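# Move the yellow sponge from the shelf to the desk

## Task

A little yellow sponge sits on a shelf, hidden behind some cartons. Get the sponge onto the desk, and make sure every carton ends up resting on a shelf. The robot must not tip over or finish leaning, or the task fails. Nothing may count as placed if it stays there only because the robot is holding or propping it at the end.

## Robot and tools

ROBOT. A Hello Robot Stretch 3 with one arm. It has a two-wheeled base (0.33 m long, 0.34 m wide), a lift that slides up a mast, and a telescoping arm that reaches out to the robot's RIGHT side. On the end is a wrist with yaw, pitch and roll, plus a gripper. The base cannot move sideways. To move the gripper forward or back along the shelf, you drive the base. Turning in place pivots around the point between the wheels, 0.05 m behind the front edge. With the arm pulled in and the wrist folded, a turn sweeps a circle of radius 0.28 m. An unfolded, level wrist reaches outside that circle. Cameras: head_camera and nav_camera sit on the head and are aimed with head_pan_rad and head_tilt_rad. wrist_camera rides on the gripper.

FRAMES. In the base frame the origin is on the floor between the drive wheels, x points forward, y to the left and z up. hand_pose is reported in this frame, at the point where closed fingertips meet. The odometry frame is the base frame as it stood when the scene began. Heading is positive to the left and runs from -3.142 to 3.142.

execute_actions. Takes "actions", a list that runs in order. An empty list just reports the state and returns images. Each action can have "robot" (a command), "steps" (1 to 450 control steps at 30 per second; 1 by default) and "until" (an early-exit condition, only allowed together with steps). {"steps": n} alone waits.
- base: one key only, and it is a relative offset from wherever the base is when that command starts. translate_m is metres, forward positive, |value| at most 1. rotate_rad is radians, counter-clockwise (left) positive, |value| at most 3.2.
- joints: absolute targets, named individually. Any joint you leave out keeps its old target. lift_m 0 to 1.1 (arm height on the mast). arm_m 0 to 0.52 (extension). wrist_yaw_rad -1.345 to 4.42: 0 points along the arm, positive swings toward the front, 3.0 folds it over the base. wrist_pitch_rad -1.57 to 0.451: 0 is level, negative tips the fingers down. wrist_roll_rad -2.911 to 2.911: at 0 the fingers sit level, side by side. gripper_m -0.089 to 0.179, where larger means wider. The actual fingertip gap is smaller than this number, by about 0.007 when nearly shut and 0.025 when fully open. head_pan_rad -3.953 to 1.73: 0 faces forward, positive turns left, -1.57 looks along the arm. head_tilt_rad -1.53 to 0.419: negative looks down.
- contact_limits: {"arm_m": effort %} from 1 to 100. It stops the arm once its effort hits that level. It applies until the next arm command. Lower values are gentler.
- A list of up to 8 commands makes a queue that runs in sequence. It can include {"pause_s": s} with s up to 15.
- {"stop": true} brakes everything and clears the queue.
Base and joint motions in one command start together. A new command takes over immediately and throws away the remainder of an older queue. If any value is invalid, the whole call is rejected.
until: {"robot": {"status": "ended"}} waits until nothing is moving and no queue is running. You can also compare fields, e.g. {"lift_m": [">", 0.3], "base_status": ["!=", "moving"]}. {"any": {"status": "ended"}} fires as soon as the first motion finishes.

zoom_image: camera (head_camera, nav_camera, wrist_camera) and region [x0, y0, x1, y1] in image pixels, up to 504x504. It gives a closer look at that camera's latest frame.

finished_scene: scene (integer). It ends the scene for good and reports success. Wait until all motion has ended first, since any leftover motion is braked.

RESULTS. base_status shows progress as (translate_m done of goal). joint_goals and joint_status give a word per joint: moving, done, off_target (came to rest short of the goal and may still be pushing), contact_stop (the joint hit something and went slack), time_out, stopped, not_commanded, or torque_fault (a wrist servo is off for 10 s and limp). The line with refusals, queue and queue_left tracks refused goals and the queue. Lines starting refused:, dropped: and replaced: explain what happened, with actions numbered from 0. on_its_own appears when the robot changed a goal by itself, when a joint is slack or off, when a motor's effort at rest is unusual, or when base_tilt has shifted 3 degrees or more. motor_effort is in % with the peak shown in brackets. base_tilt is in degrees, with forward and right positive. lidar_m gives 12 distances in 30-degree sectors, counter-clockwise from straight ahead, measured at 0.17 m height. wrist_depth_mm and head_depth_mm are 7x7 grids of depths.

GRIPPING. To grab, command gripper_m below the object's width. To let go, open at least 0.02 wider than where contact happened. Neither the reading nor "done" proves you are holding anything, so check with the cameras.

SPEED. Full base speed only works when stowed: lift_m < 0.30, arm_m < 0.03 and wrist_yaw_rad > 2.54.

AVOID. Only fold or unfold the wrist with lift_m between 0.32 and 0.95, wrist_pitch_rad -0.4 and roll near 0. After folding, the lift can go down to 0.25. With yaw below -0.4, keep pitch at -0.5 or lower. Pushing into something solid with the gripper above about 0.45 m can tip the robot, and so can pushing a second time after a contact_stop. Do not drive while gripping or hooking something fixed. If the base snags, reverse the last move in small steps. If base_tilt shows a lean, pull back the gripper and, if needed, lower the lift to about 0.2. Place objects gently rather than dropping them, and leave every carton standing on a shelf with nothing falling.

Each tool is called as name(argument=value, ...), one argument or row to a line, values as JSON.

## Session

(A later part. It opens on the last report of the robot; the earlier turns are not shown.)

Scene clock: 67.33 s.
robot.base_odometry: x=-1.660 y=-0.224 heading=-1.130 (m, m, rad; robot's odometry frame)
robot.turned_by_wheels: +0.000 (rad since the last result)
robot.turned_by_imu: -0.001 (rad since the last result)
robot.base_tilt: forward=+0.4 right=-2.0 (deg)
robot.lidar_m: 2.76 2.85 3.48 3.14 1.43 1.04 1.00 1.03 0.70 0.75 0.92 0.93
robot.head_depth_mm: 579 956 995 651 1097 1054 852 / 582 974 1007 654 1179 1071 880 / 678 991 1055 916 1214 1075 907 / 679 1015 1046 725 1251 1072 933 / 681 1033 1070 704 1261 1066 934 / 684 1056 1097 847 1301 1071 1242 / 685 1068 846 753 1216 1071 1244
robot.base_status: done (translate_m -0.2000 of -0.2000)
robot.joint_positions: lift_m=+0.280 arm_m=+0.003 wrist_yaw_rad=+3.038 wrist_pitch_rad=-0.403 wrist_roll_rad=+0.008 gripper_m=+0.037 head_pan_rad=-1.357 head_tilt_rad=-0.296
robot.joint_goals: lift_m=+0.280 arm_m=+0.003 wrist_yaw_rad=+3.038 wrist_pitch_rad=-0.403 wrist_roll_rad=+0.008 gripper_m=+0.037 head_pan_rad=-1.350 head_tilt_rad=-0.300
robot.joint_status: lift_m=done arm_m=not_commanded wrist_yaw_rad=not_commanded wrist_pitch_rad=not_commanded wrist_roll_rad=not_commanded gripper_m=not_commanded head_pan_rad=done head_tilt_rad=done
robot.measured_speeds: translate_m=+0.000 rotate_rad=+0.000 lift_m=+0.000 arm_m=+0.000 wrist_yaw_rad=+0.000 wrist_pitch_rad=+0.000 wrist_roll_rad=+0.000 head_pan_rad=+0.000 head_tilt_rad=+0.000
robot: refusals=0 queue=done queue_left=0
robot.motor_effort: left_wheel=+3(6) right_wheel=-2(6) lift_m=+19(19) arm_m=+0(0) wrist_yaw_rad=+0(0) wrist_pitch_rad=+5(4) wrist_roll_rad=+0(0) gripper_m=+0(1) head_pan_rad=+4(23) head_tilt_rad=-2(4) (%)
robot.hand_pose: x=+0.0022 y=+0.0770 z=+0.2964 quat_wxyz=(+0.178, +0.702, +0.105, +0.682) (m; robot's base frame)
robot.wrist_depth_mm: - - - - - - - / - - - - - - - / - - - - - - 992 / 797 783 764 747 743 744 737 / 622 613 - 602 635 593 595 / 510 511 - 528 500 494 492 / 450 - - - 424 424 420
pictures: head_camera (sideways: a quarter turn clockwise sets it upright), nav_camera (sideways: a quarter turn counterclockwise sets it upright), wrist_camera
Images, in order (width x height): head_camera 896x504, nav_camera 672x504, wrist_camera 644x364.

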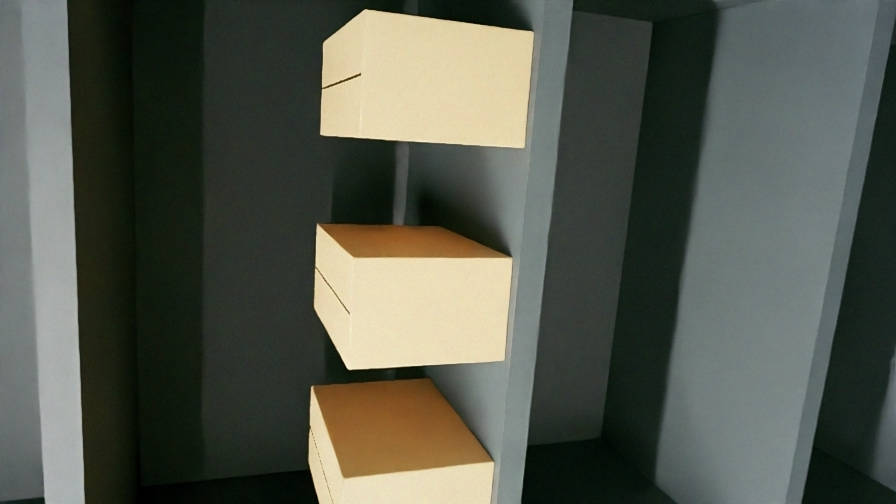

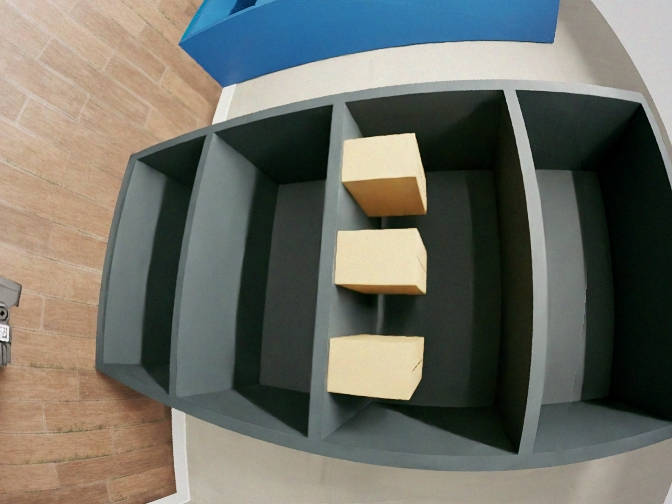

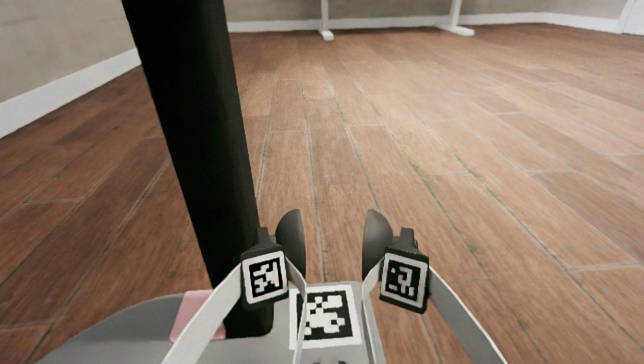

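execute_actions(
  actions=[
    {"robot":[{"base":{"translate_m":1.0},"joints":{"head_pan_rad":-1.15,"head_tilt_rad":-0.3}}],"steps":450,"until":{"robot":{"translate_m":[">",0.5]}}},
    {"robot":[{"base":{"translate_m":0.75}}],"steps":450,"until":{"robot":{"status":"ended"}}},
  ],
)

execute_actions(
  actions=[
    {"robot":[{"base":{"translate_m":0.2},"joints":{"head_pan_rad":-1.35,"head_tilt_rad":-0.3}}],"steps":450,"until":{"robot":{"status":"ended"}}},
  ],
)

Scene clock: 84.97 s.
robot.base_odometry: x=-1.126 y=-1.357 heading=-1.130 (m, m, rad; robot's odometry frame)
robot.turned_by_wheels: +0.000 (rad since the last result)
robot.turned_by_imu: +0.008 (rad since the last result)
robot.base_tilt: forward=+0.4 right=-2.1 (deg)
robot.lidar_m: 1.51 1.57 2.14 3.15 3.19 2.32 2.24 1.58 0.87 0.67 0.68 1.21
robot.head_depth_mm: 732 892 992 1068 1147 1227 1319 / 544 578 622 668 775 960 1268 / 679 1030 1077 848 1240 1034 865 / 682 1076 852 742 1308 1075 1249 / 817 1124 1142 764 1366 1075 1274 / 823 1178 898 844 1419 1070 1345 / 1109 1236 842 847 1406 1109 1348
robot.base_status: done (translate_m +0.7500 of +0.7500)
robot.joint_positions: lift_m=+0.280 arm_m=+0.003 wrist_yaw_rad=+3.038 wrist_pitch_rad=-0.403 wrist_roll_rad=+0.008 gripper_m=+0.037 head_pan_rad=-1.157 head_tilt_rad=-0.296
robot.joint_goals: lift_m=+0.280 arm_m=+0.003 wrist_yaw_rad=+3.038 wrist_pitch_rad=-0.403 wrist_roll_rad=+0.008 gripper_m=+0.037 head_pan_rad=-1.150 head_tilt_rad=-0.300
robot.joint_status: lift_m=done arm_m=not_commanded wrist_yaw_rad=not_commanded wrist_pitch_rad=not_commanded wrist_roll_rad=not_commanded gripper_m=not_commanded head_pan_rad=done head_tilt_rad=done
robot.measured_speeds: translate_m=+0.000 rotate_rad=+0.000 lift_m=+0.000 arm_m=+0.000 wrist_yaw_rad=+0.000 wrist_pitch_rad=+0.000 wrist_roll_rad=+0.000 head_pan_rad=+0.000 head_tilt_rad=+0.000
robot: refusals=0 queue=done queue_left=0
robot.motor_effort: left_wheel=+2(10) right_wheel=-1(1) lift_m=+19(19) arm_m=-1(0) wrist_yaw_rad=+0(0) wrist_pitch_rad=+4(5) wrist_roll_rad=+0(0) gripper_m=+0(0) head_pan_rad=+4(24) head_tilt_rad=-3(2) (%)
robot.hand_pose: x=+0.0022 y=+0.0770 z=+0.2964 quat_wxyz=(+0.178, +0.702, +0.105, +0.682) (m; robot's base frame)
robot.wrist_depth_mm: - - - - - - - / - - - - - - - / - - - - - - 990 / 787 775 775 759 746 735 729 / 624 606 - 605 622 594 589 / 513 513 - 527 497 494 489 / 454 - - - 423 423 421
pictures: head_camera (sideways: a quarter turn clockwise sets it upright), nav_camera (sideways: a quarter turn counterclockwise sets it upright), wrist_camera
Images, in order (width x height): head_camera 896x504, nav_camera 672x504, wrist_camera 644x364.

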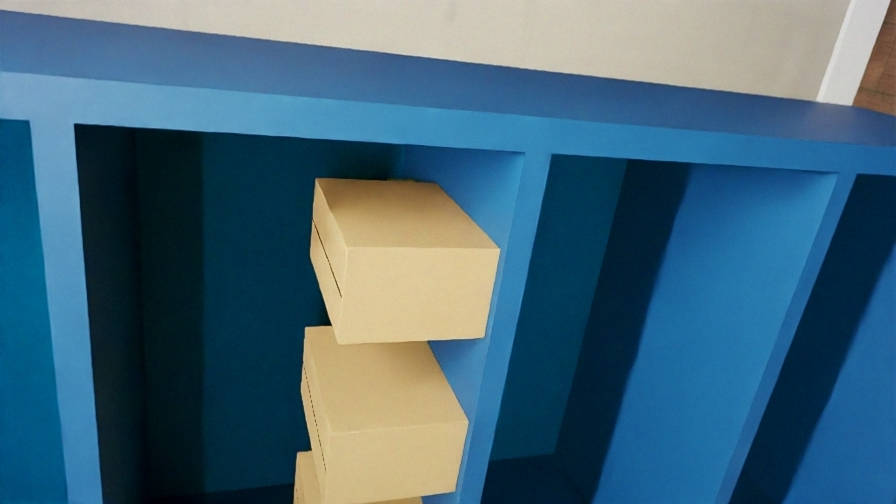

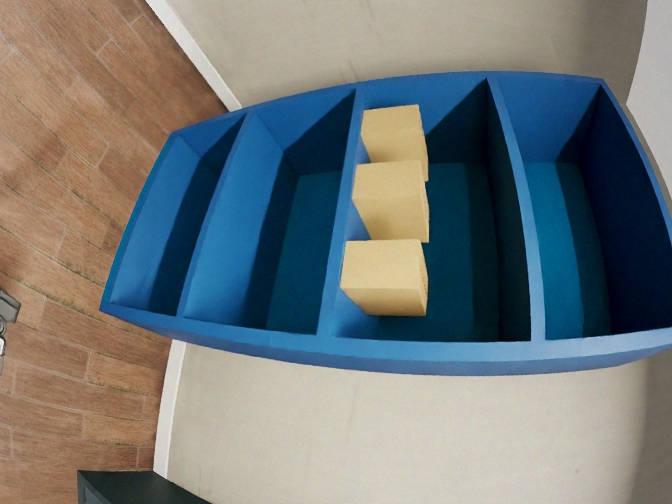

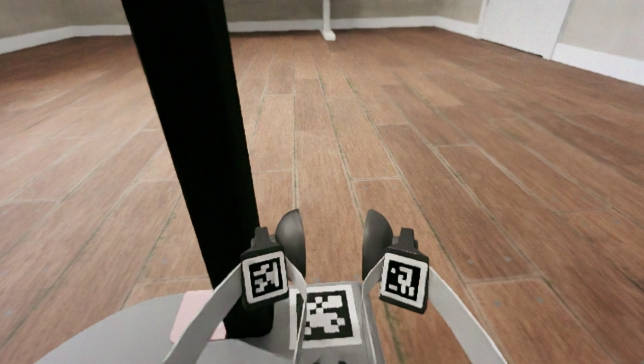

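Scene clock: 87.50 s.
robot.base_odometry: x=-1.040 y=-1.538 heading=-1.130 (m, m, rad; robot's odometry frame)
robot.turned_by_wheels: +0.000 (rad since the last result)
robot.turned_by_imu: +0.001 (rad since the last result)
robot.base_tilt: forward=+0.3 right=-2.0 (deg)
robot.lidar_m: 1.31 1.36 1.85 3.61 3.47 2.53 2.44 1.02 1.09 0.66 1.15 1.04
robot.head_depth_mm: 515 551 583 633 1126 1241 1321 / 584 966 1023 899 700 968 817 / 585 986 1013 743 1199 1072 879 / 682 1007 856 679 1229 1077 906 / 684 1032 1083 845 1265 1070 933 / 685 1059 846 741 1293 1070 1236 / 687 1087 1116 740 1322 1068 1275
robot.base_status: done (translate_m +0.2000 of +0.2000)
robot.joint_positions: lift_m=+0.280 arm_m=+0.003 wrist_yaw_rad=+3.038 wrist_pitch_rad=-0.403 wrist_roll_rad=+0.008 gripper_m=+0.037 head_pan_rad=-1.343 head_tilt_rad=-0.296
robot.joint_goals: lift_m=+0.280 arm_m=+0.003 wrist_yaw_rad=+3.038 wrist_pitch_rad=-0.403 wrist_roll_rad=+0.008 gripper_m=+0.037 head_pan_rad=-1.350 head_tilt_rad=-0.300
robot.joint_status: lift_m=done arm_m=not_commanded wrist_yaw_rad=not_commanded wrist_pitch_rad=not_commanded wrist_roll_rad=not_commanded gripper_m=not_commanded head_pan_rad=done head_tilt_rad=done
robot.measured_speeds: translate_m=+0.000 rotate_rad=+0.000 lift_m=+0.000 arm_m=+0.000 wrist_yaw_rad=+0.000 wrist_pitch_rad=+0.000 wrist_roll_rad=+0.000 head_pan_rad=+0.000 head_tilt_rad=+0.000
robot: refusals=0 queue=done queue_left=0
robot.motor_effort: left_wheel=+2(8) right_wheel=-1(2) lift_m=+19(18) arm_m=+0(0) wrist_yaw_rad=+0(0) wrist_pitch_rad=+5(5) wrist_roll_rad=+0(0) gripper_m=+0(1) head_pan_rad=-4(26) head_tilt_rad=-2(2) (%)
robot.hand_pose: x=+0.0022 y=+0.0770 z=+0.2964 quat_wxyz=(+0.178, +0.702, +0.105, +0.682) (m; robot's base frame)
robot.wrist_depth_mm: - - - - - - - / - - - - - - - / - - - - - - 959 / 780 771 771 765 758 749 732 / 621 611 - 604 622 592 589 / 519 506 - 530 494 491 493 / 449 - - - 426 424 420
pictures: head_camera (sideways: a quarter turn clockwise sets it upright), nav_camera (sideways: a quarter turn counterclockwise sets it upright), wrist_camera
Images, in order (width x height): head_camera 896x504, nav_camera 672x504, wrist_camera 644x364.

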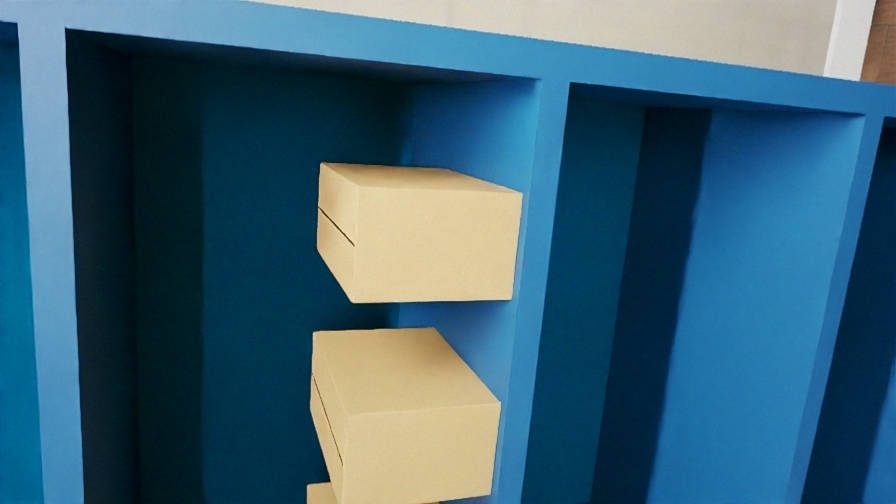

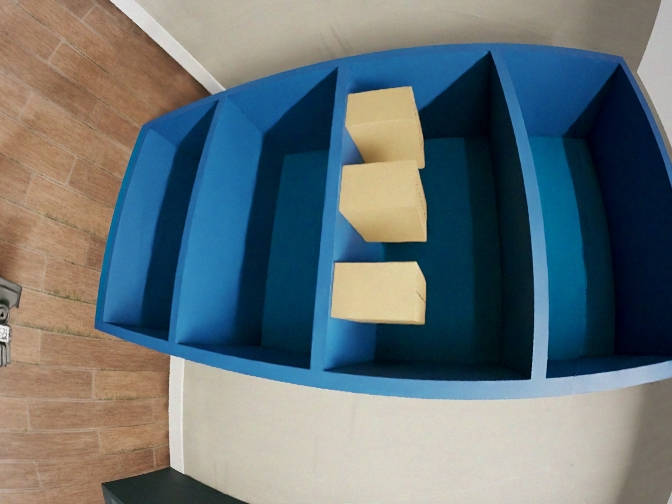

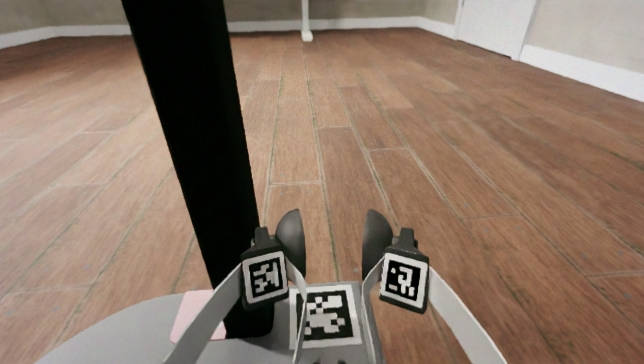

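execute_actions(
  actions=[
    {"robot":{"base":{"rotate_rad":-0.4},"joints":{"lift_m":0.9,"head_pan_rad":-1.6,"head_tilt_rad":-0.5,"gripper_m":0.179}},"steps":450,"until":{"robot":{"base_status":["!=","moving"]}}},
    {"robot":{"base":{"translate_m":0.21}},"steps":450,"until":{"robot":{"base_status":["!=","moving"]}}},
    {"robot":{"base":{"rotate_rad":0.4},"joints":{"wrist_yaw_rad":0}},"steps":450,"until":{"robot":{"status":"ended"}}},
    {"robot":{"joints":{"wrist_pitch_rad":0,"lift_m":0.93}},"steps":450,"until":{"robot":{"status":"ended"}}},
  ],
)

Scene clock: 113.80 s.
robot.base_odometry: x=-1.032 y=-1.748 heading=-1.130 (m, m, rad; robot's odometry frame)
robot.turned_by_wheels: +0.000 (rad since the last result)
robot.turned_by_imu: +0.003 (rad since the last result)
robot.base_tilt: forward=+0.4 right=-1.8 (deg)
robot.lidar_m: 1.12 1.16 1.59 3.24 3.72 2.73 2.63 1.13 0.61 0.83 0.88 0.84
robot.head_depth_mm: 620 621 624 632 739 - - / 825 896 810 678 912 909 - / 842 887 567 618 1178 - - / 841 679 565 616 1175 - 1176 / 839 917 858 677 1096 908 1171 / 837 880 682 640 1055 906 1170 / 833 670 562 611 1096 904 1176
robot.base_status: done (rotate_rad +0.3999 of +0.4000)
robot.joint_positions: lift_m=+0.930 arm_m=+0.003 wrist_yaw_rad=+0.003 wrist_pitch_rad=-0.023 wrist_roll_rad=+0.008 gripper_m=+0.179 head_pan_rad=-1.593 head_tilt_rad=-0.494
robot.joint_goals: lift_m=+0.930 arm_m=+0.003 wrist_yaw_rad=+0.000 wrist_pitch_rad=+0.000 wrist_roll_rad=+0.008 gripper_m=+0.179 head_pan_rad=-1.600 head_tilt_rad=-0.500
robot.joint_status: lift_m=done arm_m=not_commanded wrist_yaw_rad=done wrist_pitch_rad=done wrist_roll_rad=not_commanded gripper_m=done head_pan_rad=done head_tilt_rad=done
robot.measured_speeds: translate_m=+0.000 rotate_rad=+0.000 lift_m=+0.000 arm_m=+0.000 wrist_yaw_rad=+0.000 wrist_pitch_rad=+0.000 wrist_roll_rad=+0.000 head_pan_rad=+0.000 head_tilt_rad=+0.000
robot: refusals=0 queue=done queue_left=0
robot.motor_effort: left_wheel=-1(9) right_wheel=+1(5) lift_m=+37(34) arm_m=+0(0) wrist_yaw_rad=-1(2) wrist_pitch_rad=+7(6) wrist_roll_rad=+0(0) gripper_m=+0(98) head_pan_rad=-4(29) head_tilt_rad=-4(24) (%)
robot.hand_pose: x=-0.0208 y=-0.4037 z=+1.0384 quat_wxyz=(+0.704, +0.009, -0.710, -0.007) (m; robot's base frame)
robot.wrist_depth_mm: 702 740 736 725 722 352 722 / 457 341 742 334 507 354 746 / 433 347 489 346 502 355 765 / 436 359 441 355 488 352 785 / 364 359 357 351 347 345 814 / 693 875 853 858 756 382 850 / 735 834 825 826 749 410 887
pictures: head_camera (sideways: a quarter turn clockwise sets it upright), nav_camera (sideways: a quarter turn counterclockwise sets it upright), wrist_camera
Images, in order (width x height): head_camera 896x504, nav_camera 672x504, wrist_camera 644x364.

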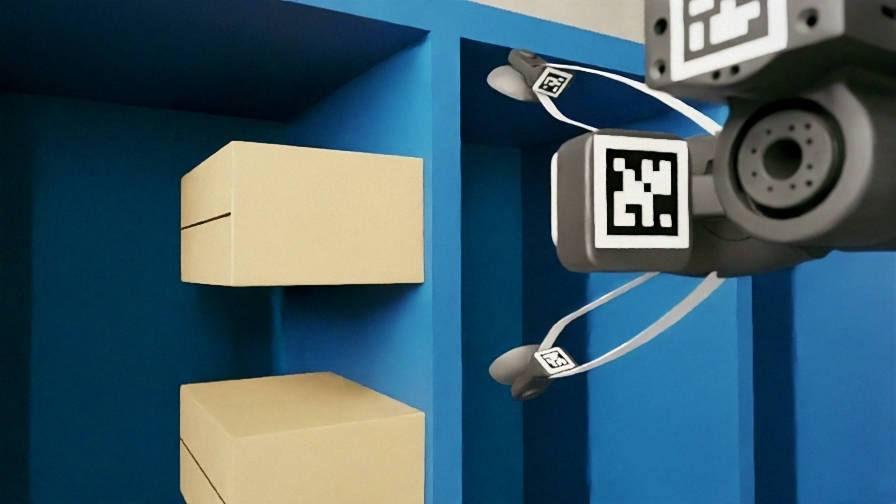

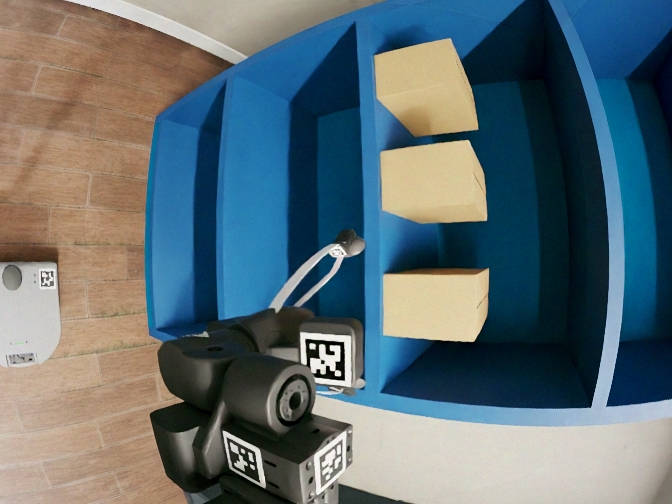

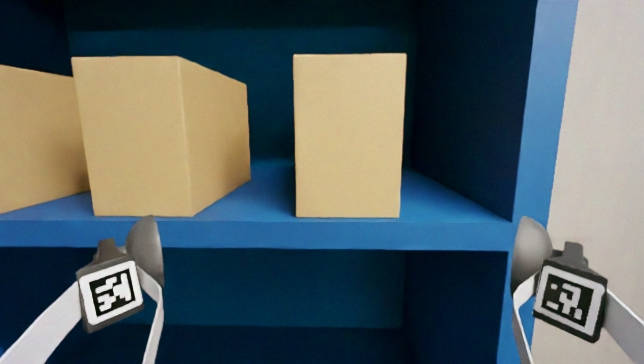

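execute_actions(
  actions=[
    {"robot":{"base":{"translate_m":-0.015},"joints":{"lift_m":0.99,"arm_m":0.19}},"steps":450,"until":{"robot":{"status":"ended"}}},
  ],
)

Scene clock: 129.50 s.
robot.base_odometry: x=-1.038 y=-1.734 heading=-1.130 (m, m, rad; robot's odometry frame)
robot.turned_by_wheels: +0.000 (rad since the last result)
robot.turned_by_imu: +0.000 (rad since the last result)
robot.base_tilt: forward=+0.4 right=-1.8 (deg)
robot.lidar_m: 1.14 1.18 1.61 3.69 3.70 2.70 2.61 1.11 0.61 0.78 0.90 0.86
robot.head_depth_mm: 577 579 - 619 1272 1454 1255 / 821 840 - - 851 853 1052 / 841 889 - - 1058 911 1178 / 840 676 554 1155 1098 907 1178 / 838 905 860 675 1099 904 1176 / 836 893 747 674 1091 906 1175 / 834 670 570 610 1092 904 1174
robot.base_status: done (translate_m -0.0150 of -0.0150)
robot.joint_positions: lift_m=+0.990 arm_m=+0.190 wrist_yaw_rad=+0.001 wrist_pitch_rad=-0.021 wrist_roll_rad=+0.008 gripper_m=+0.179 head_pan_rad=-1.593 head_tilt_rad=-0.494
robot.joint_goals: lift_m=+0.990 arm_m=+0.190 wrist_yaw_rad=+0.000 wrist_pitch_rad=+0.000 wrist_roll_rad=+0.008 gripper_m=+0.179 head_pan_rad=-1.600 head_tilt_rad=-0.500
robot.joint_status: lift_m=done arm_m=done wrist_yaw_rad=done wrist_pitch_rad=done wrist_roll_rad=not_commanded gripper_m=done head_pan_rad=done head_tilt_rad=done
robot.measured_speeds: translate_m=+0.000 rotate_rad=+0.000 lift_m=+0.000 arm_m=+0.000 wrist_yaw_rad=+0.000 wrist_pitch_rad=+0.000 wrist_roll_rad=+0.000 head_pan_rad=+0.000 head_tilt_rad=+0.000
robot: refusals=0 queue=done queue_left=0
robot.motor_effort: left_wheel=+0(6) right_wheel=+1(2) lift_m=+35(36) arm_m=+6(6) wrist_yaw_rad=-1(1) wrist_pitch_rad=+6(7) wrist_roll_rad=+0(0) gripper_m=+1(0) head_pan_rad=-5(4) head_tilt_rad=-4(4) (%)
robot.hand_pose: x=-0.0211 y=-0.5903 z=+1.0988 quat_wxyz=(+0.704, +0.008, -0.710, -0.007) (m; robot's base frame)
robot.wrist_depth_mm: 574 573 563 559 553 326 214 / 588 589 585 572 568 322 213 / 205 304 162 159 158 325 211 / 206 285 167 164 163 324 213 / 206 295 173 169 168 353 214 / 197 319 291 175 174 323 194 / 217 250 226 181 181 249 223
pictures: head_camera (sideways: a quarter turn clockwise sets it upright), nav_camera (sideways: a quarter turn counterclockwise sets it upright), wrist_camera
Images, in order (width x height): head_camera 896x504, nav_camera 672x504, wrist_camera 644x364.

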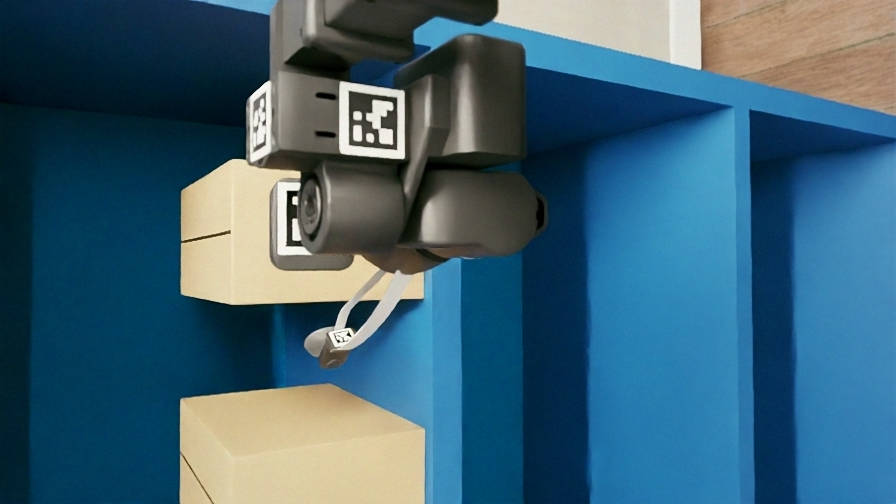

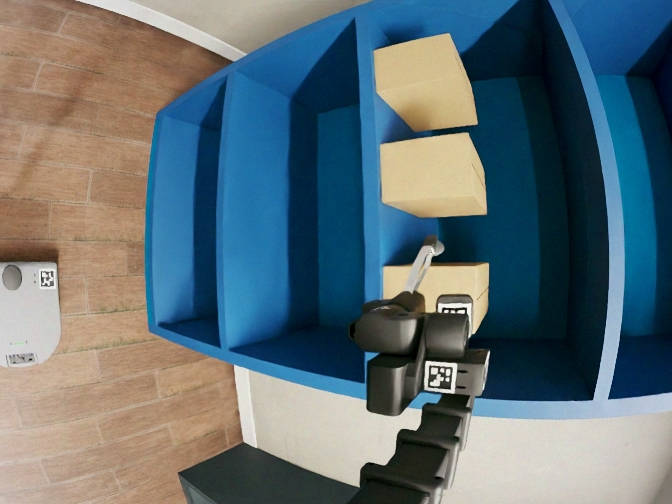

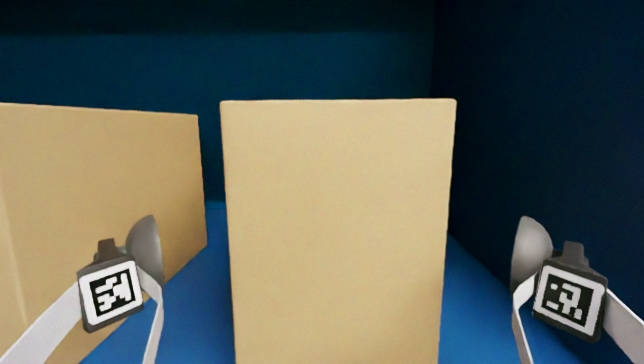

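Centered. Advance.

execute_actions(
  actions=[
    {"robot":{"joints":{"arm_m":0.285}},"steps":450,"until":{"robot":{"status":"ended"}}},
  ],
)

Scene clock: 135.37 s.
robot.base_odometry: x=-1.038 y=-1.734 heading=-1.130 (m, m, rad; robot's odometry frame)
robot.turned_by_wheels: +0.000 (rad since the last result)
robot.turned_by_imu: +0.000 (rad since the last result)
robot.base_tilt: forward=+0.3 right=-1.9 (deg)
robot.lidar_m: 1.14 1.17 1.61 3.70 3.68 2.72 2.62 1.11 0.61 0.78 0.90 0.86
robot.head_depth_mm: 576 580 - 643 1276 1454 1252 / 821 839 - 720 849 850 1047 / 841 897 - 1166 1094 908 1170 / 841 679 597 1155 1095 910 1172 / 841 909 757 674 1090 907 1176 / 836 890 746 674 1094 905 1174 / 835 669 569 610 1094 905 1172
robot.base_status: done (translate_m -0.0150 of -0.0150)
robot.joint_positions: lift_m=+0.990 arm_m=+0.285 wrist_yaw_rad=+0.001 wrist_pitch_rad=-0.021 wrist_roll_rad=+0.008 gripper_m=+0.179 head_pan_rad=-1.593 head_tilt_rad=-0.494
robot.joint_goals: lift_m=+0.990 arm_m=+0.285 wrist_yaw_rad=+0.000 wrist_pitch_rad=+0.000 wrist_roll_rad=+0.008 gripper_m=+0.179 head_pan_rad=-1.600 head_tilt_rad=-0.500
robot.joint_status: lift_m=done arm_m=done wrist_yaw_rad=done wrist_pitch_rad=done wrist_roll_rad=not_commanded gripper_m=done head_pan_rad=done head_tilt_rad=done
robot.measured_speeds: translate_m=+0.000 rotate_rad=+0.000 lift_m=+0.000 arm_m=+0.000 wrist_yaw_rad=+0.000 wrist_pitch_rad=+0.000 wrist_roll_rad=+0.000 head_pan_rad=+0.000 head_tilt_rad=+0.000
robot: refusals=0 queue=done queue_left=0
robot.motor_effort: left_wheel=+0(0) right_wheel=+0(1) lift_m=+35(36) arm_m=+6(6) wrist_yaw_rad=-1(1) wrist_pitch_rad=+6(6) wrist_roll_rad=+1(0) gripper_m=+0(1) head_pan_rad=-5(4) head_tilt_rad=-3(4) (%)
robot.hand_pose: x=-0.0213 y=-0.6853 z=+1.0988 quat_wxyz=(+0.704, +0.008, -0.710, -0.007) (m; robot's base frame)
robot.wrist_depth_mm: 482 480 483 473 461 323 213 / 496 488 483 476 473 280 212 / 204 237 96 95 94 94 212 / 204 237 99 98 97 97 214 / 204 237 102 101 100 99 212 / 196 107 106 105 103 103 193 / 216 238 109 108 107 107 224
pictures: head_camera (sideways: a quarter turn clockwise sets it upright), nav_camera (sideways: a quarter turn counterclockwise sets it upright), wrist_camera
Images, in order (width x height): head_camera 896x504, nav_camera 672x504, wrist_camera 644x364.

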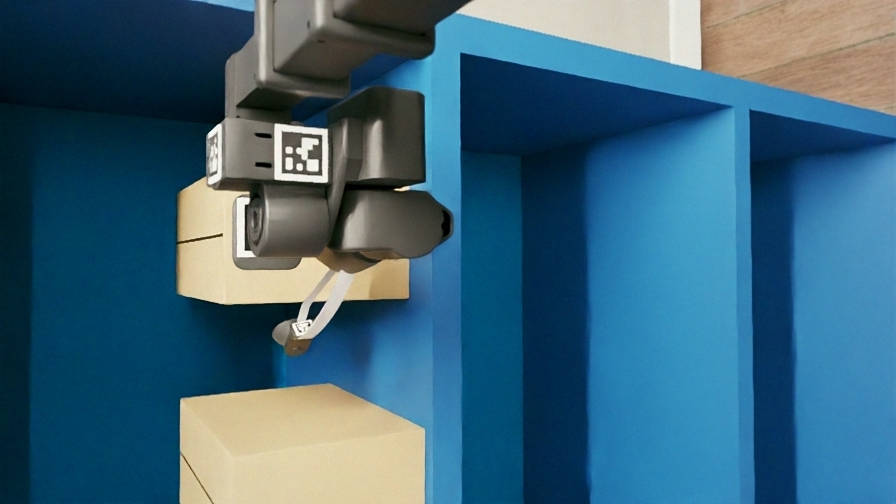

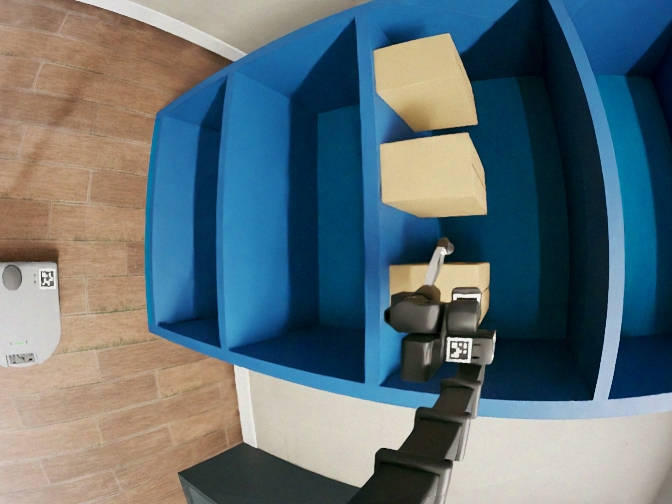

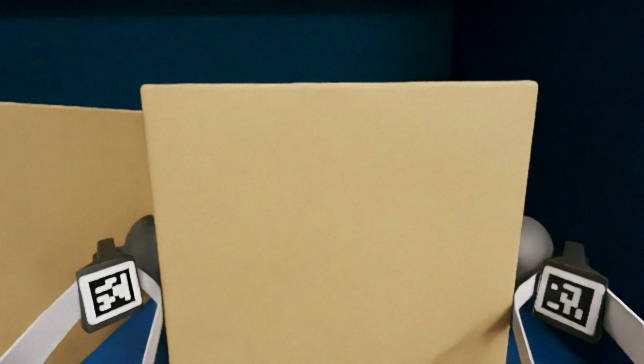

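execute_actions(
  actions=[
    {"robot":[{"joints":{"arm_m":0.275}},{"joints":{"gripper_m":0.06}},{"joints":{"lift_m":1.01}}],"steps":450,"until":{"robot":{"status":"ended"}}},
  ],
)

Scene clock: 148.23 s.
robot.base_odometry: x=-1.038 y=-1.734 heading=-1.130 (m, m, rad; robot's odometry frame)
robot.turned_by_wheels: +0.000 (rad since the last result)
robot.turned_by_imu: +0.000 (rad since the last result)
robot.base_tilt: forward=+0.4 right=-1.8 (deg)
robot.lidar_m: 1.14 1.18 1.61 3.68 3.69 2.71 2.62 1.11 0.61 0.77 0.90 0.86
robot.head_depth_mm: 577 581 - 632 1274 1447 1249 / 824 838 - 678 851 851 1043 / 841 887 - 1160 1096 908 1176 / 841 884 609 1158 1096 907 1175 / 840 904 803 676 1096 905 1172 / 835 893 747 673 1092 903 1177 / 833 668 568 610 1094 907 1170
robot.base_status: done (translate_m -0.0150 of -0.0150)
robot.joint_positions: lift_m=+1.010 arm_m=+0.275 wrist_yaw_rad=+0.001 wrist_pitch_rad=-0.032 wrist_roll_rad=+0.008 gripper_m=+0.065 head_pan_rad=-1.593 head_tilt_rad=-0.494
robot.joint_goals: lift_m=+1.010 arm_m=+0.275 wrist_yaw_rad=+0.000 wrist_pitch_rad=+0.000 wrist_roll_rad=+0.008 gripper_m=+0.063 head_pan_rad=-1.600 head_tilt_rad=-0.500
robot.joint_status: lift_m=done arm_m=done wrist_yaw_rad=done wrist_pitch_rad=done wrist_roll_rad=not_commanded gripper_m=done head_pan_rad=done head_tilt_rad=done
robot.measured_speeds: translate_m=+0.000 rotate_rad=+0.000 lift_m=+0.000 arm_m=+0.000 wrist_yaw_rad=+0.000 wrist_pitch_rad=+0.000 wrist_roll_rad=+0.000 head_pan_rad=+0.000 head_tilt_rad=+0.000
robot: refusals=0 queue=done queue_left=0
robot.motor_effort: left_wheel=-1(0) right_wheel=+1(1) lift_m=+36(38) arm_m=-4(5) wrist_yaw_rad=-1(0) wrist_pitch_rad=+9(10) wrist_roll_rad=+1(0) gripper_m=-22(100) head_pan_rad=-4(4) head_tilt_rad=-3(4) (%)
robot.hand_pose: x=-0.0213 y=-0.6756 z=+1.1160 quat_wxyz=(+0.704, +0.012, -0.710, -0.011) (m; robot's base frame)
robot.wrist_depth_mm: 484 486 476 476 469 324 213 / 501 503 495 489 481 323 212 / 225 509 123 122 121 282 212 / 204 284 125 124 123 281 212 / 205 266 128 127 126 263 212 / 206 252 131 130 128 - 211 / 197 259 134 133 131 266 193
pictures: head_camera (sideways: a quarter turn clockwise sets it upright), nav_camera (sideways: a quarter turn counterclockwise sets it upright), wrist_camera
Images, in order (width x height): head_camera 896x504, nav_camera 672x504, wrist_camera 644x364.

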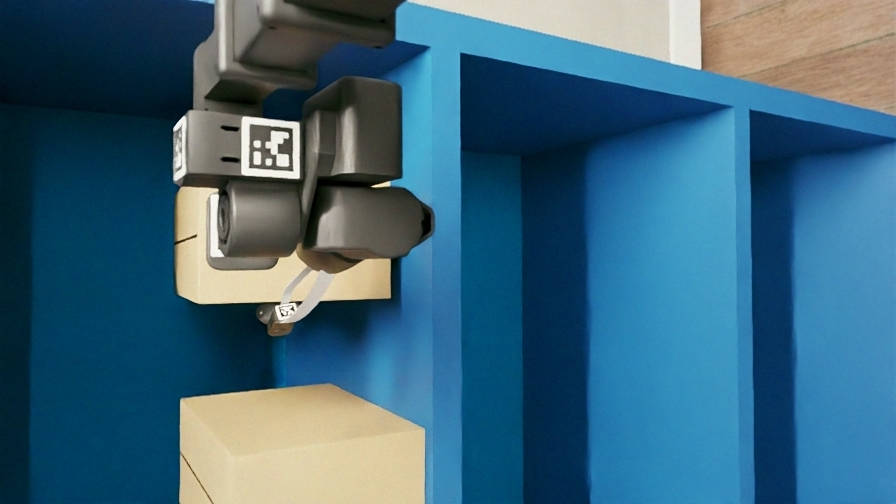

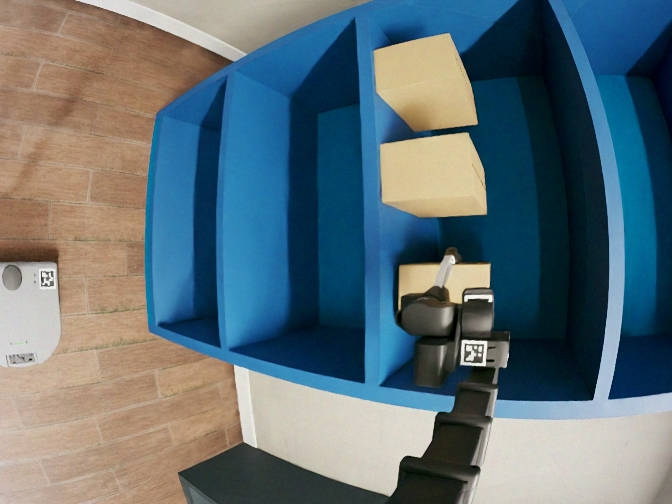

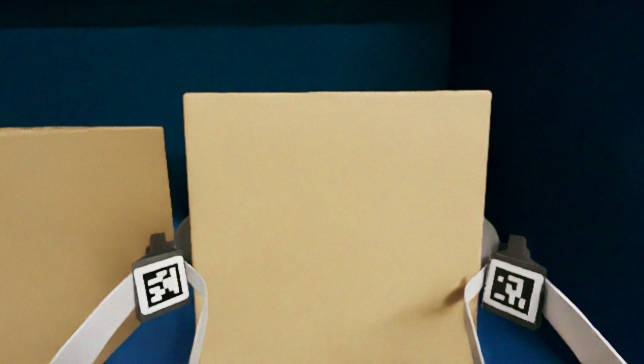

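execute_actions(
  actions=[
    {"robot":[{"joints":{"arm_m":0.235,"lift_m":1.0}},{"base":{"translate_m":0.055},"joints":{"head_pan_rad":-1.75}},{"joints":{"lift_m":0.992}},{"joints":{"gripper_m":0.165}},{"joints":{"arm_m":0.15}},{"joints":{"gripper_m":0.0,"lift_m":0.95},"base":{"translate_m":-0.13}}],"steps":450,"until":{"robot":{"status":"ended"}}},
  ],
)

Scene clock: 169.00 s.
robot.base_odometry: x=-1.070 y=-1.666 heading=-1.130 (m, m, rad; robot's odometry frame)
robot.turned_by_wheels: +0.000 (rad since the last result)
robot.turned_by_imu: +0.000 (rad since the last result)
robot.base_tilt: forward=+0.5 right=-2.0 (deg)
robot.lidar_m: 1.21 1.26 1.72 3.23 3.59 2.64 2.54 1.05 0.60 0.59 1.01 0.91
robot.head_depth_mm: 910 1002 1117 1220 - 1494 1252 / 895 987 1088 - - 1494 1254 / 475 520 579 - - 1455 1251 / 632 686 750 - - 881 1123 / 839 919 922 - - 908 1171 / 827 891 754 609 1095 880 1172 / 810 669 545 594 1093 880 1143
robot.base_status: done (translate_m -0.1300 of -0.1300)
robot.joint_positions: lift_m=+0.950 arm_m=+0.150 wrist_yaw_rad=-0.001 wrist_pitch_rad=-0.022 wrist_roll_rad=+0.008 gripper_m=+0.000 head_pan_rad=-1.743 head_tilt_rad=-0.494
robot.joint_goals: lift_m=+0.950 arm_m=+0.150 wrist_yaw_rad=+0.000 wrist_pitch_rad=+0.000 wrist_roll_rad=+0.008 gripper_m=+0.000 head_pan_rad=-1.750 head_tilt_rad=-0.500
robot.joint_status: lift_m=done arm_m=done wrist_yaw_rad=done wrist_pitch_rad=done wrist_roll_rad=not_commanded gripper_m=done head_pan_rad=done head_tilt_rad=done
robot.measured_speeds: translate_m=+0.000 rotate_rad=+0.000 lift_m=+0.000 arm_m=+0.000 wrist_yaw_rad=+0.000 wrist_pitch_rad=+0.000 wrist_roll_rad=+0.000 head_pan_rad=+0.000 head_tilt_rad=+0.000
robot: refusals=0 queue=done queue_left=0
robot.motor_effort: left_wheel=+0(6) right_wheel=+1(4) lift_m=+20(34) arm_m=-5(6) wrist_yaw_rad=+0(1) wrist_pitch_rad=+6(9) wrist_roll_rad=+0(0) gripper_m=-2(96) head_pan_rad=-6(24) head_tilt_rad=-3(3) (%)
robot.hand_pose: x=-0.0217 y=-0.5510 z=+1.0595 quat_wxyz=(+0.704, +0.008, -0.710, -0.008) (m; robot's base frame)
robot.wrist_depth_mm: 604 602 600 593 397 189 171 / 201 198 211 609 400 189 607 / 207 204 211 629 398 188 625 / 215 211 212 583 398 189 646 / 267 218 219 419 335 194 673 / 237 224 223 222 258 200 691 / 215 214 211 211 208 205 720
pictures: head_camera (sideways: a quarter turn clockwise sets it upright), nav_camera (sideways: a quarter turn counterclockwise sets it upright), wrist_camera
Images, in order (width x height): head_camera 896x504, nav_camera 672x504, wrist_camera 644x364.

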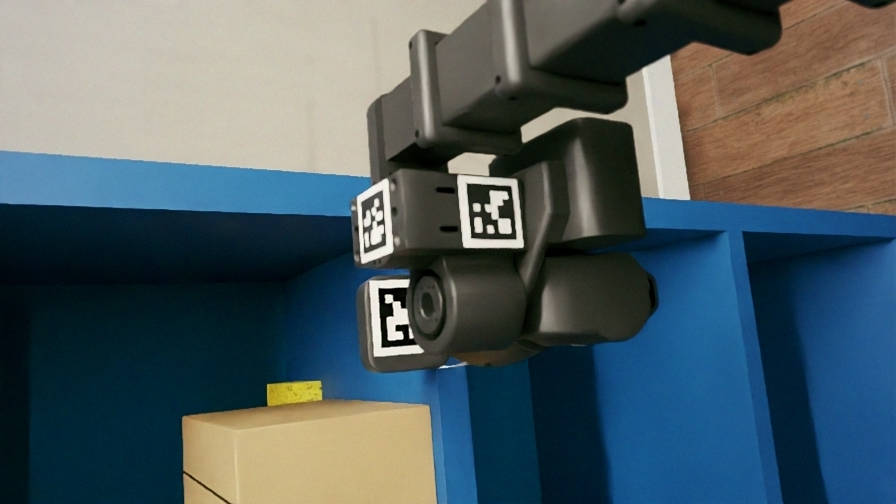

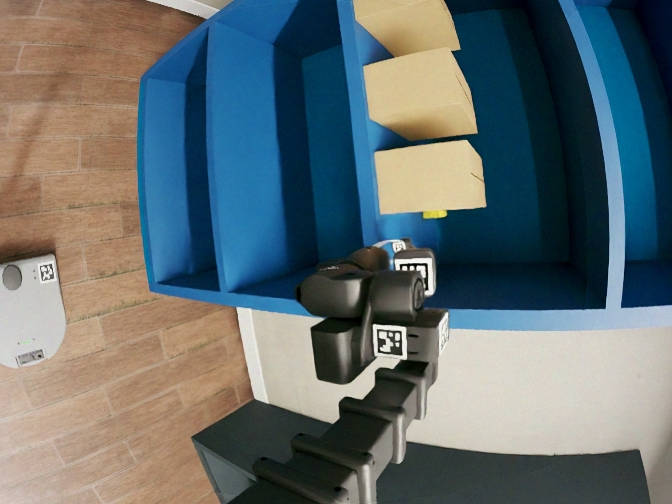

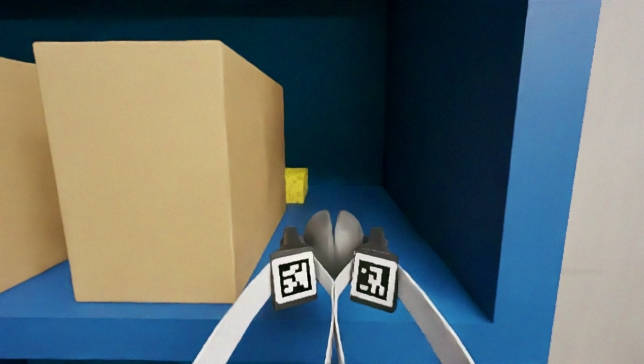

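execute_actions(
  actions=[
    {"robot":[{"joints":{"arm_m":0.32,"lift_m":0.94,"head_pan_rad":-1.55}},{"base":{"translate_m":0.13}},{"base":{"translate_m":-0.055},"joints":{"gripper_m":0.1}}],"steps":450,"until":{"robot":{"status":"ended"}}},
  ],
)

Scene clock: 184.67 s.
robot.base_odometry: x=-1.038 y=-1.734 heading=-1.130 (m, m, rad; robot's odometry frame)
robot.turned_by_wheels: +0.000 (rad since the last result)
robot.turned_by_imu: +0.001 (rad since the last result)
robot.base_tilt: forward=+0.3 right=-2.0 (deg)
robot.lidar_m: 1.13 1.18 1.61 3.70 3.71 2.72 2.61 1.11 0.61 0.77 0.90 0.86
robot.head_depth_mm: 659 655 647 - 736 1414 1250 / 832 901 898 884 963 866 1037 / 839 918 - 1172 1097 908 1178 / 842 908 853 918 1097 907 1173 / 838 674 578 618 1091 906 1171 / 842 672 573 621 1096 904 1169 / 843 670 568 620 1091 906 1169
robot.base_status: done (translate_m -0.0550 of -0.0550)
robot.joint_positions: lift_m=+0.940 arm_m=+0.320 wrist_yaw_rad=-0.002 wrist_pitch_rad=-0.021 wrist_roll_rad=+0.008 gripper_m=+0.100 head_pan_rad=-1.557 head_tilt_rad=-0.494
robot.joint_goals: lift_m=+0.940 arm_m=+0.320 wrist_yaw_rad=+0.000 wrist_pitch_rad=+0.000 wrist_roll_rad=+0.008 gripper_m=+0.100 head_pan_rad=-1.550 head_tilt_rad=-0.500
robot.joint_status: lift_m=done arm_m=done wrist_yaw_rad=done wrist_pitch_rad=done wrist_roll_rad=not_commanded gripper_m=done head_pan_rad=done head_tilt_rad=done
robot.measured_speeds: translate_m=+0.000 rotate_rad=+0.000 lift_m=+0.000 arm_m=+0.000 wrist_yaw_rad=+0.000 wrist_pitch_rad=+0.000 wrist_roll_rad=+0.000 head_pan_rad=+0.000 head_tilt_rad=+0.000
robot: refusals=0 queue=done queue_left=0
robot.motor_effort: left_wheel=+0(7) right_wheel=+1(3) lift_m=+19(16) arm_m=+6(6) wrist_yaw_rad=+2(2) wrist_pitch_rad=+6(6) wrist_roll_rad=+0(0) gripper_m=+1(93) head_pan_rad=+5(26) head_tilt_rad=-3(4) (%)
robot.hand_pose: x=-0.0221 y=-0.7203 z=+1.0495 quat_wxyz=(+0.704, +0.007, -0.710, -0.009) (m; robot's base frame)
robot.wrist_depth_mm: 103 131 440 439 431 321 211 / 103 131 232 449 445 322 211 / 103 132 233 461 459 321 211 / 103 132 234 473 468 321 211 / 104 132 285 337 338 299 211 / 101 125 223 230 231 246 203 / 102 142 175 175 175 171 174
pictures: head_camera (sideways: a quarter turn clockwise sets it upright), nav_camera (sideways: a quarter turn counterclockwise sets it upright), wrist_camera
Images, in order (width x height): head_camera 896x504, nav_camera 672x504, wrist_camera 644x364.

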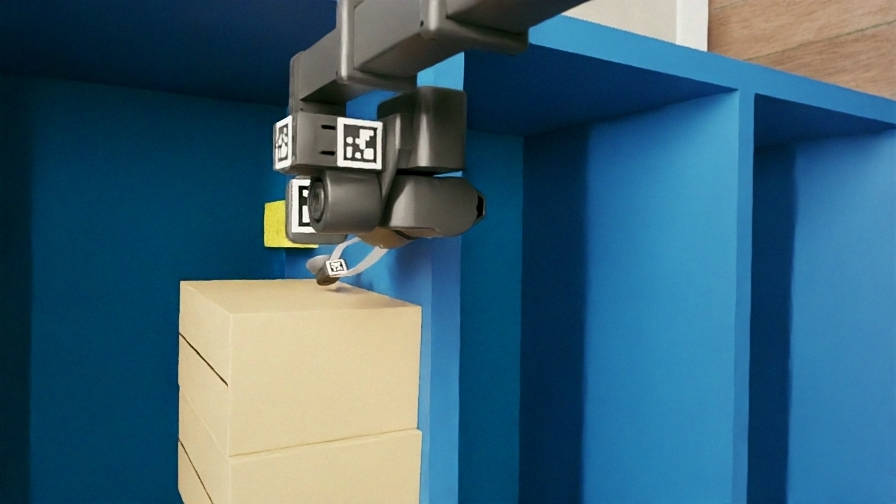

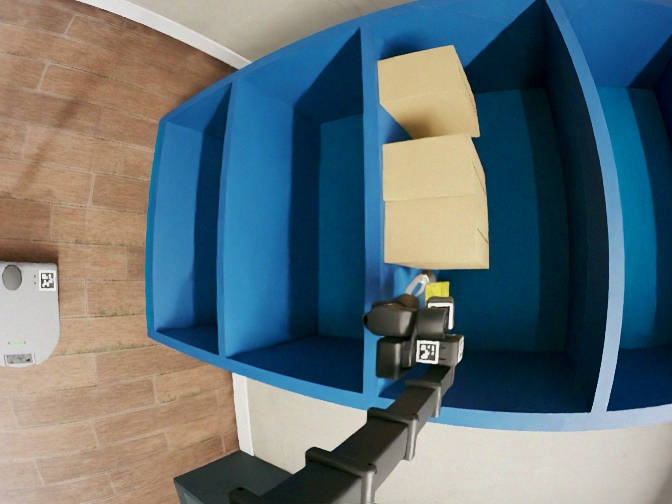

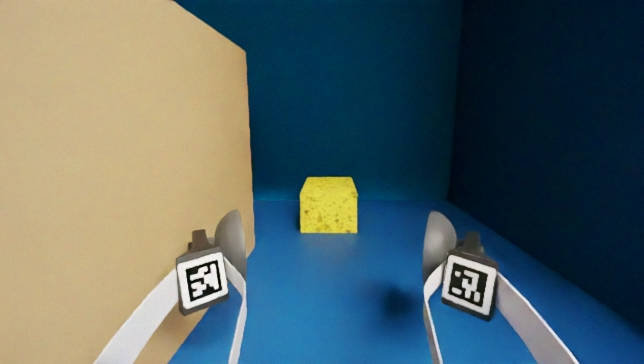

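execute_actions(
  actions=[
    {"robot":[{"joints":{"gripper_m":0.06,"lift_m":0.955,"wrist_pitch_rad":-0.2},"base":{"translate_m":0.008}},{"joints":{"arm_m":0.45},"contact_limits":{"arm_m":20}},{"joints":{"gripper_m":0.105}}],"steps":450,"until":{"robot":{"status":"ended"}}},
  ],
)

Scene clock: 201.57 s.
robot.base_odometry: x=-1.035 y=-1.742 heading=-1.130 (m, m, rad; robot's odometry frame)
robot.turned_by_wheels: +0.000 (rad since the last result)
robot.turned_by_imu: +0.000 (rad since the last result)
robot.base_tilt: forward=+0.3 right=-1.9 (deg)
robot.lidar_m: 1.13 1.17 1.60 3.25 3.71 2.73 2.62 1.12 0.61 0.80 0.89 0.85
robot.head_depth_mm: 683 678 629 714 712 1378 1250 / 836 895 759 678 994 883 1031 / 840 909 - 677 1099 909 1176 / 841 920 798 674 1098 906 1175 / 841 675 578 615 1094 903 1173 / 842 669 571 618 1090 910 1169 / 844 667 569 619 1088 905 1175
robot.base_status: done (translate_m +0.0080 of +0.0080)
robot.joint_positions: lift_m=+0.955 arm_m=+0.450 wrist_yaw_rad=-0.004 wrist_pitch_rad=-0.213 wrist_roll_rad=+0.008 gripper_m=+0.105 head_pan_rad=-1.557 head_tilt_rad=-0.494
robot.joint_goals: lift_m=+0.955 arm_m=+0.450 wrist_yaw_rad=+0.000 wrist_pitch_rad=-0.200 wrist_roll_rad=+0.008 gripper_m=+0.105 head_pan_rad=-1.550 head_tilt_rad=-0.500
robot.joint_status: lift_m=done arm_m=done wrist_yaw_rad=done wrist_pitch_rad=done wrist_roll_rad=not_commanded gripper_m=done head_pan_rad=done head_tilt_rad=done
robot.measured_speeds: translate_m=+0.000 rotate_rad=+0.000 lift_m=+0.000 arm_m=+0.000 wrist_yaw_rad=+0.000 wrist_pitch_rad=+0.000 wrist_roll_rad=+0.000 head_pan_rad=+0.000 head_tilt_rad=+0.000
robot: refusals=0 queue=done queue_left=0
robot.motor_effort: left_wheel=-2(2) right_wheel=+3(3) lift_m=+35(40) arm_m=+6(6) wrist_yaw_rad=+3(3) wrist_pitch_rad=+4(5) wrist_roll_rad=+0(0) gripper_m=+2(96) head_pan_rad=+4(4) head_tilt_rad=-3(3) (%)
robot.contact_limits: arm_m 20 (drawing in: default 31, maximum 52; extending or still: default 44, maximum 71)
robot.hand_pose: x=-0.0224 y=-0.8400 z=+1.0155 quat_wxyz=(+0.700, +0.074, -0.706, -0.077) (m; robot's base frame)
robot.wrist_depth_mm: 94 122 303 302 299 295 218 / 94 122 322 317 320 311 220 / 94 122 341 334 340 328 218 / 94 122 309 208 303 289 220 / 95 122 222 213 213 213 200 / 95 115 163 166 165 172 164 / 95 127 135 135 135 130 134
pictures: head_camera (sideways: a quarter turn clockwise sets it upright), nav_camera (sideways: a quarter turn counterclockwise sets it upright), wrist_camera
Images, in order (width x height): head_camera 896x504, nav_camera 672x504, wrist_camera 644x364.

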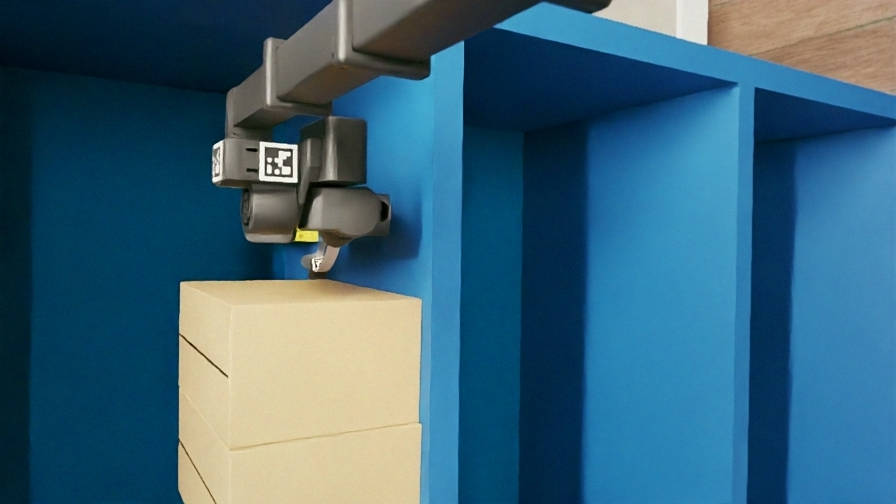

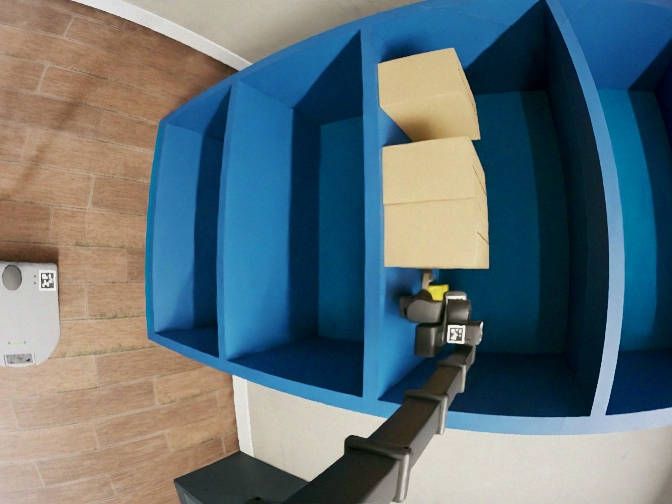

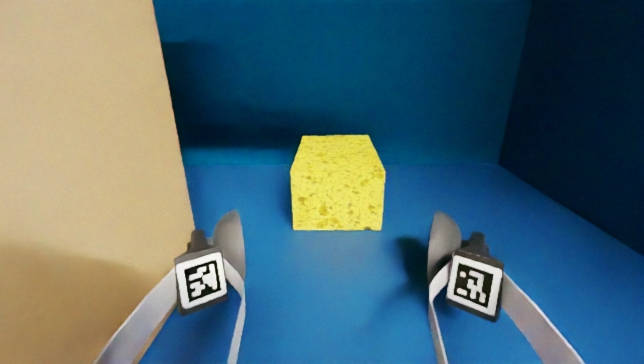

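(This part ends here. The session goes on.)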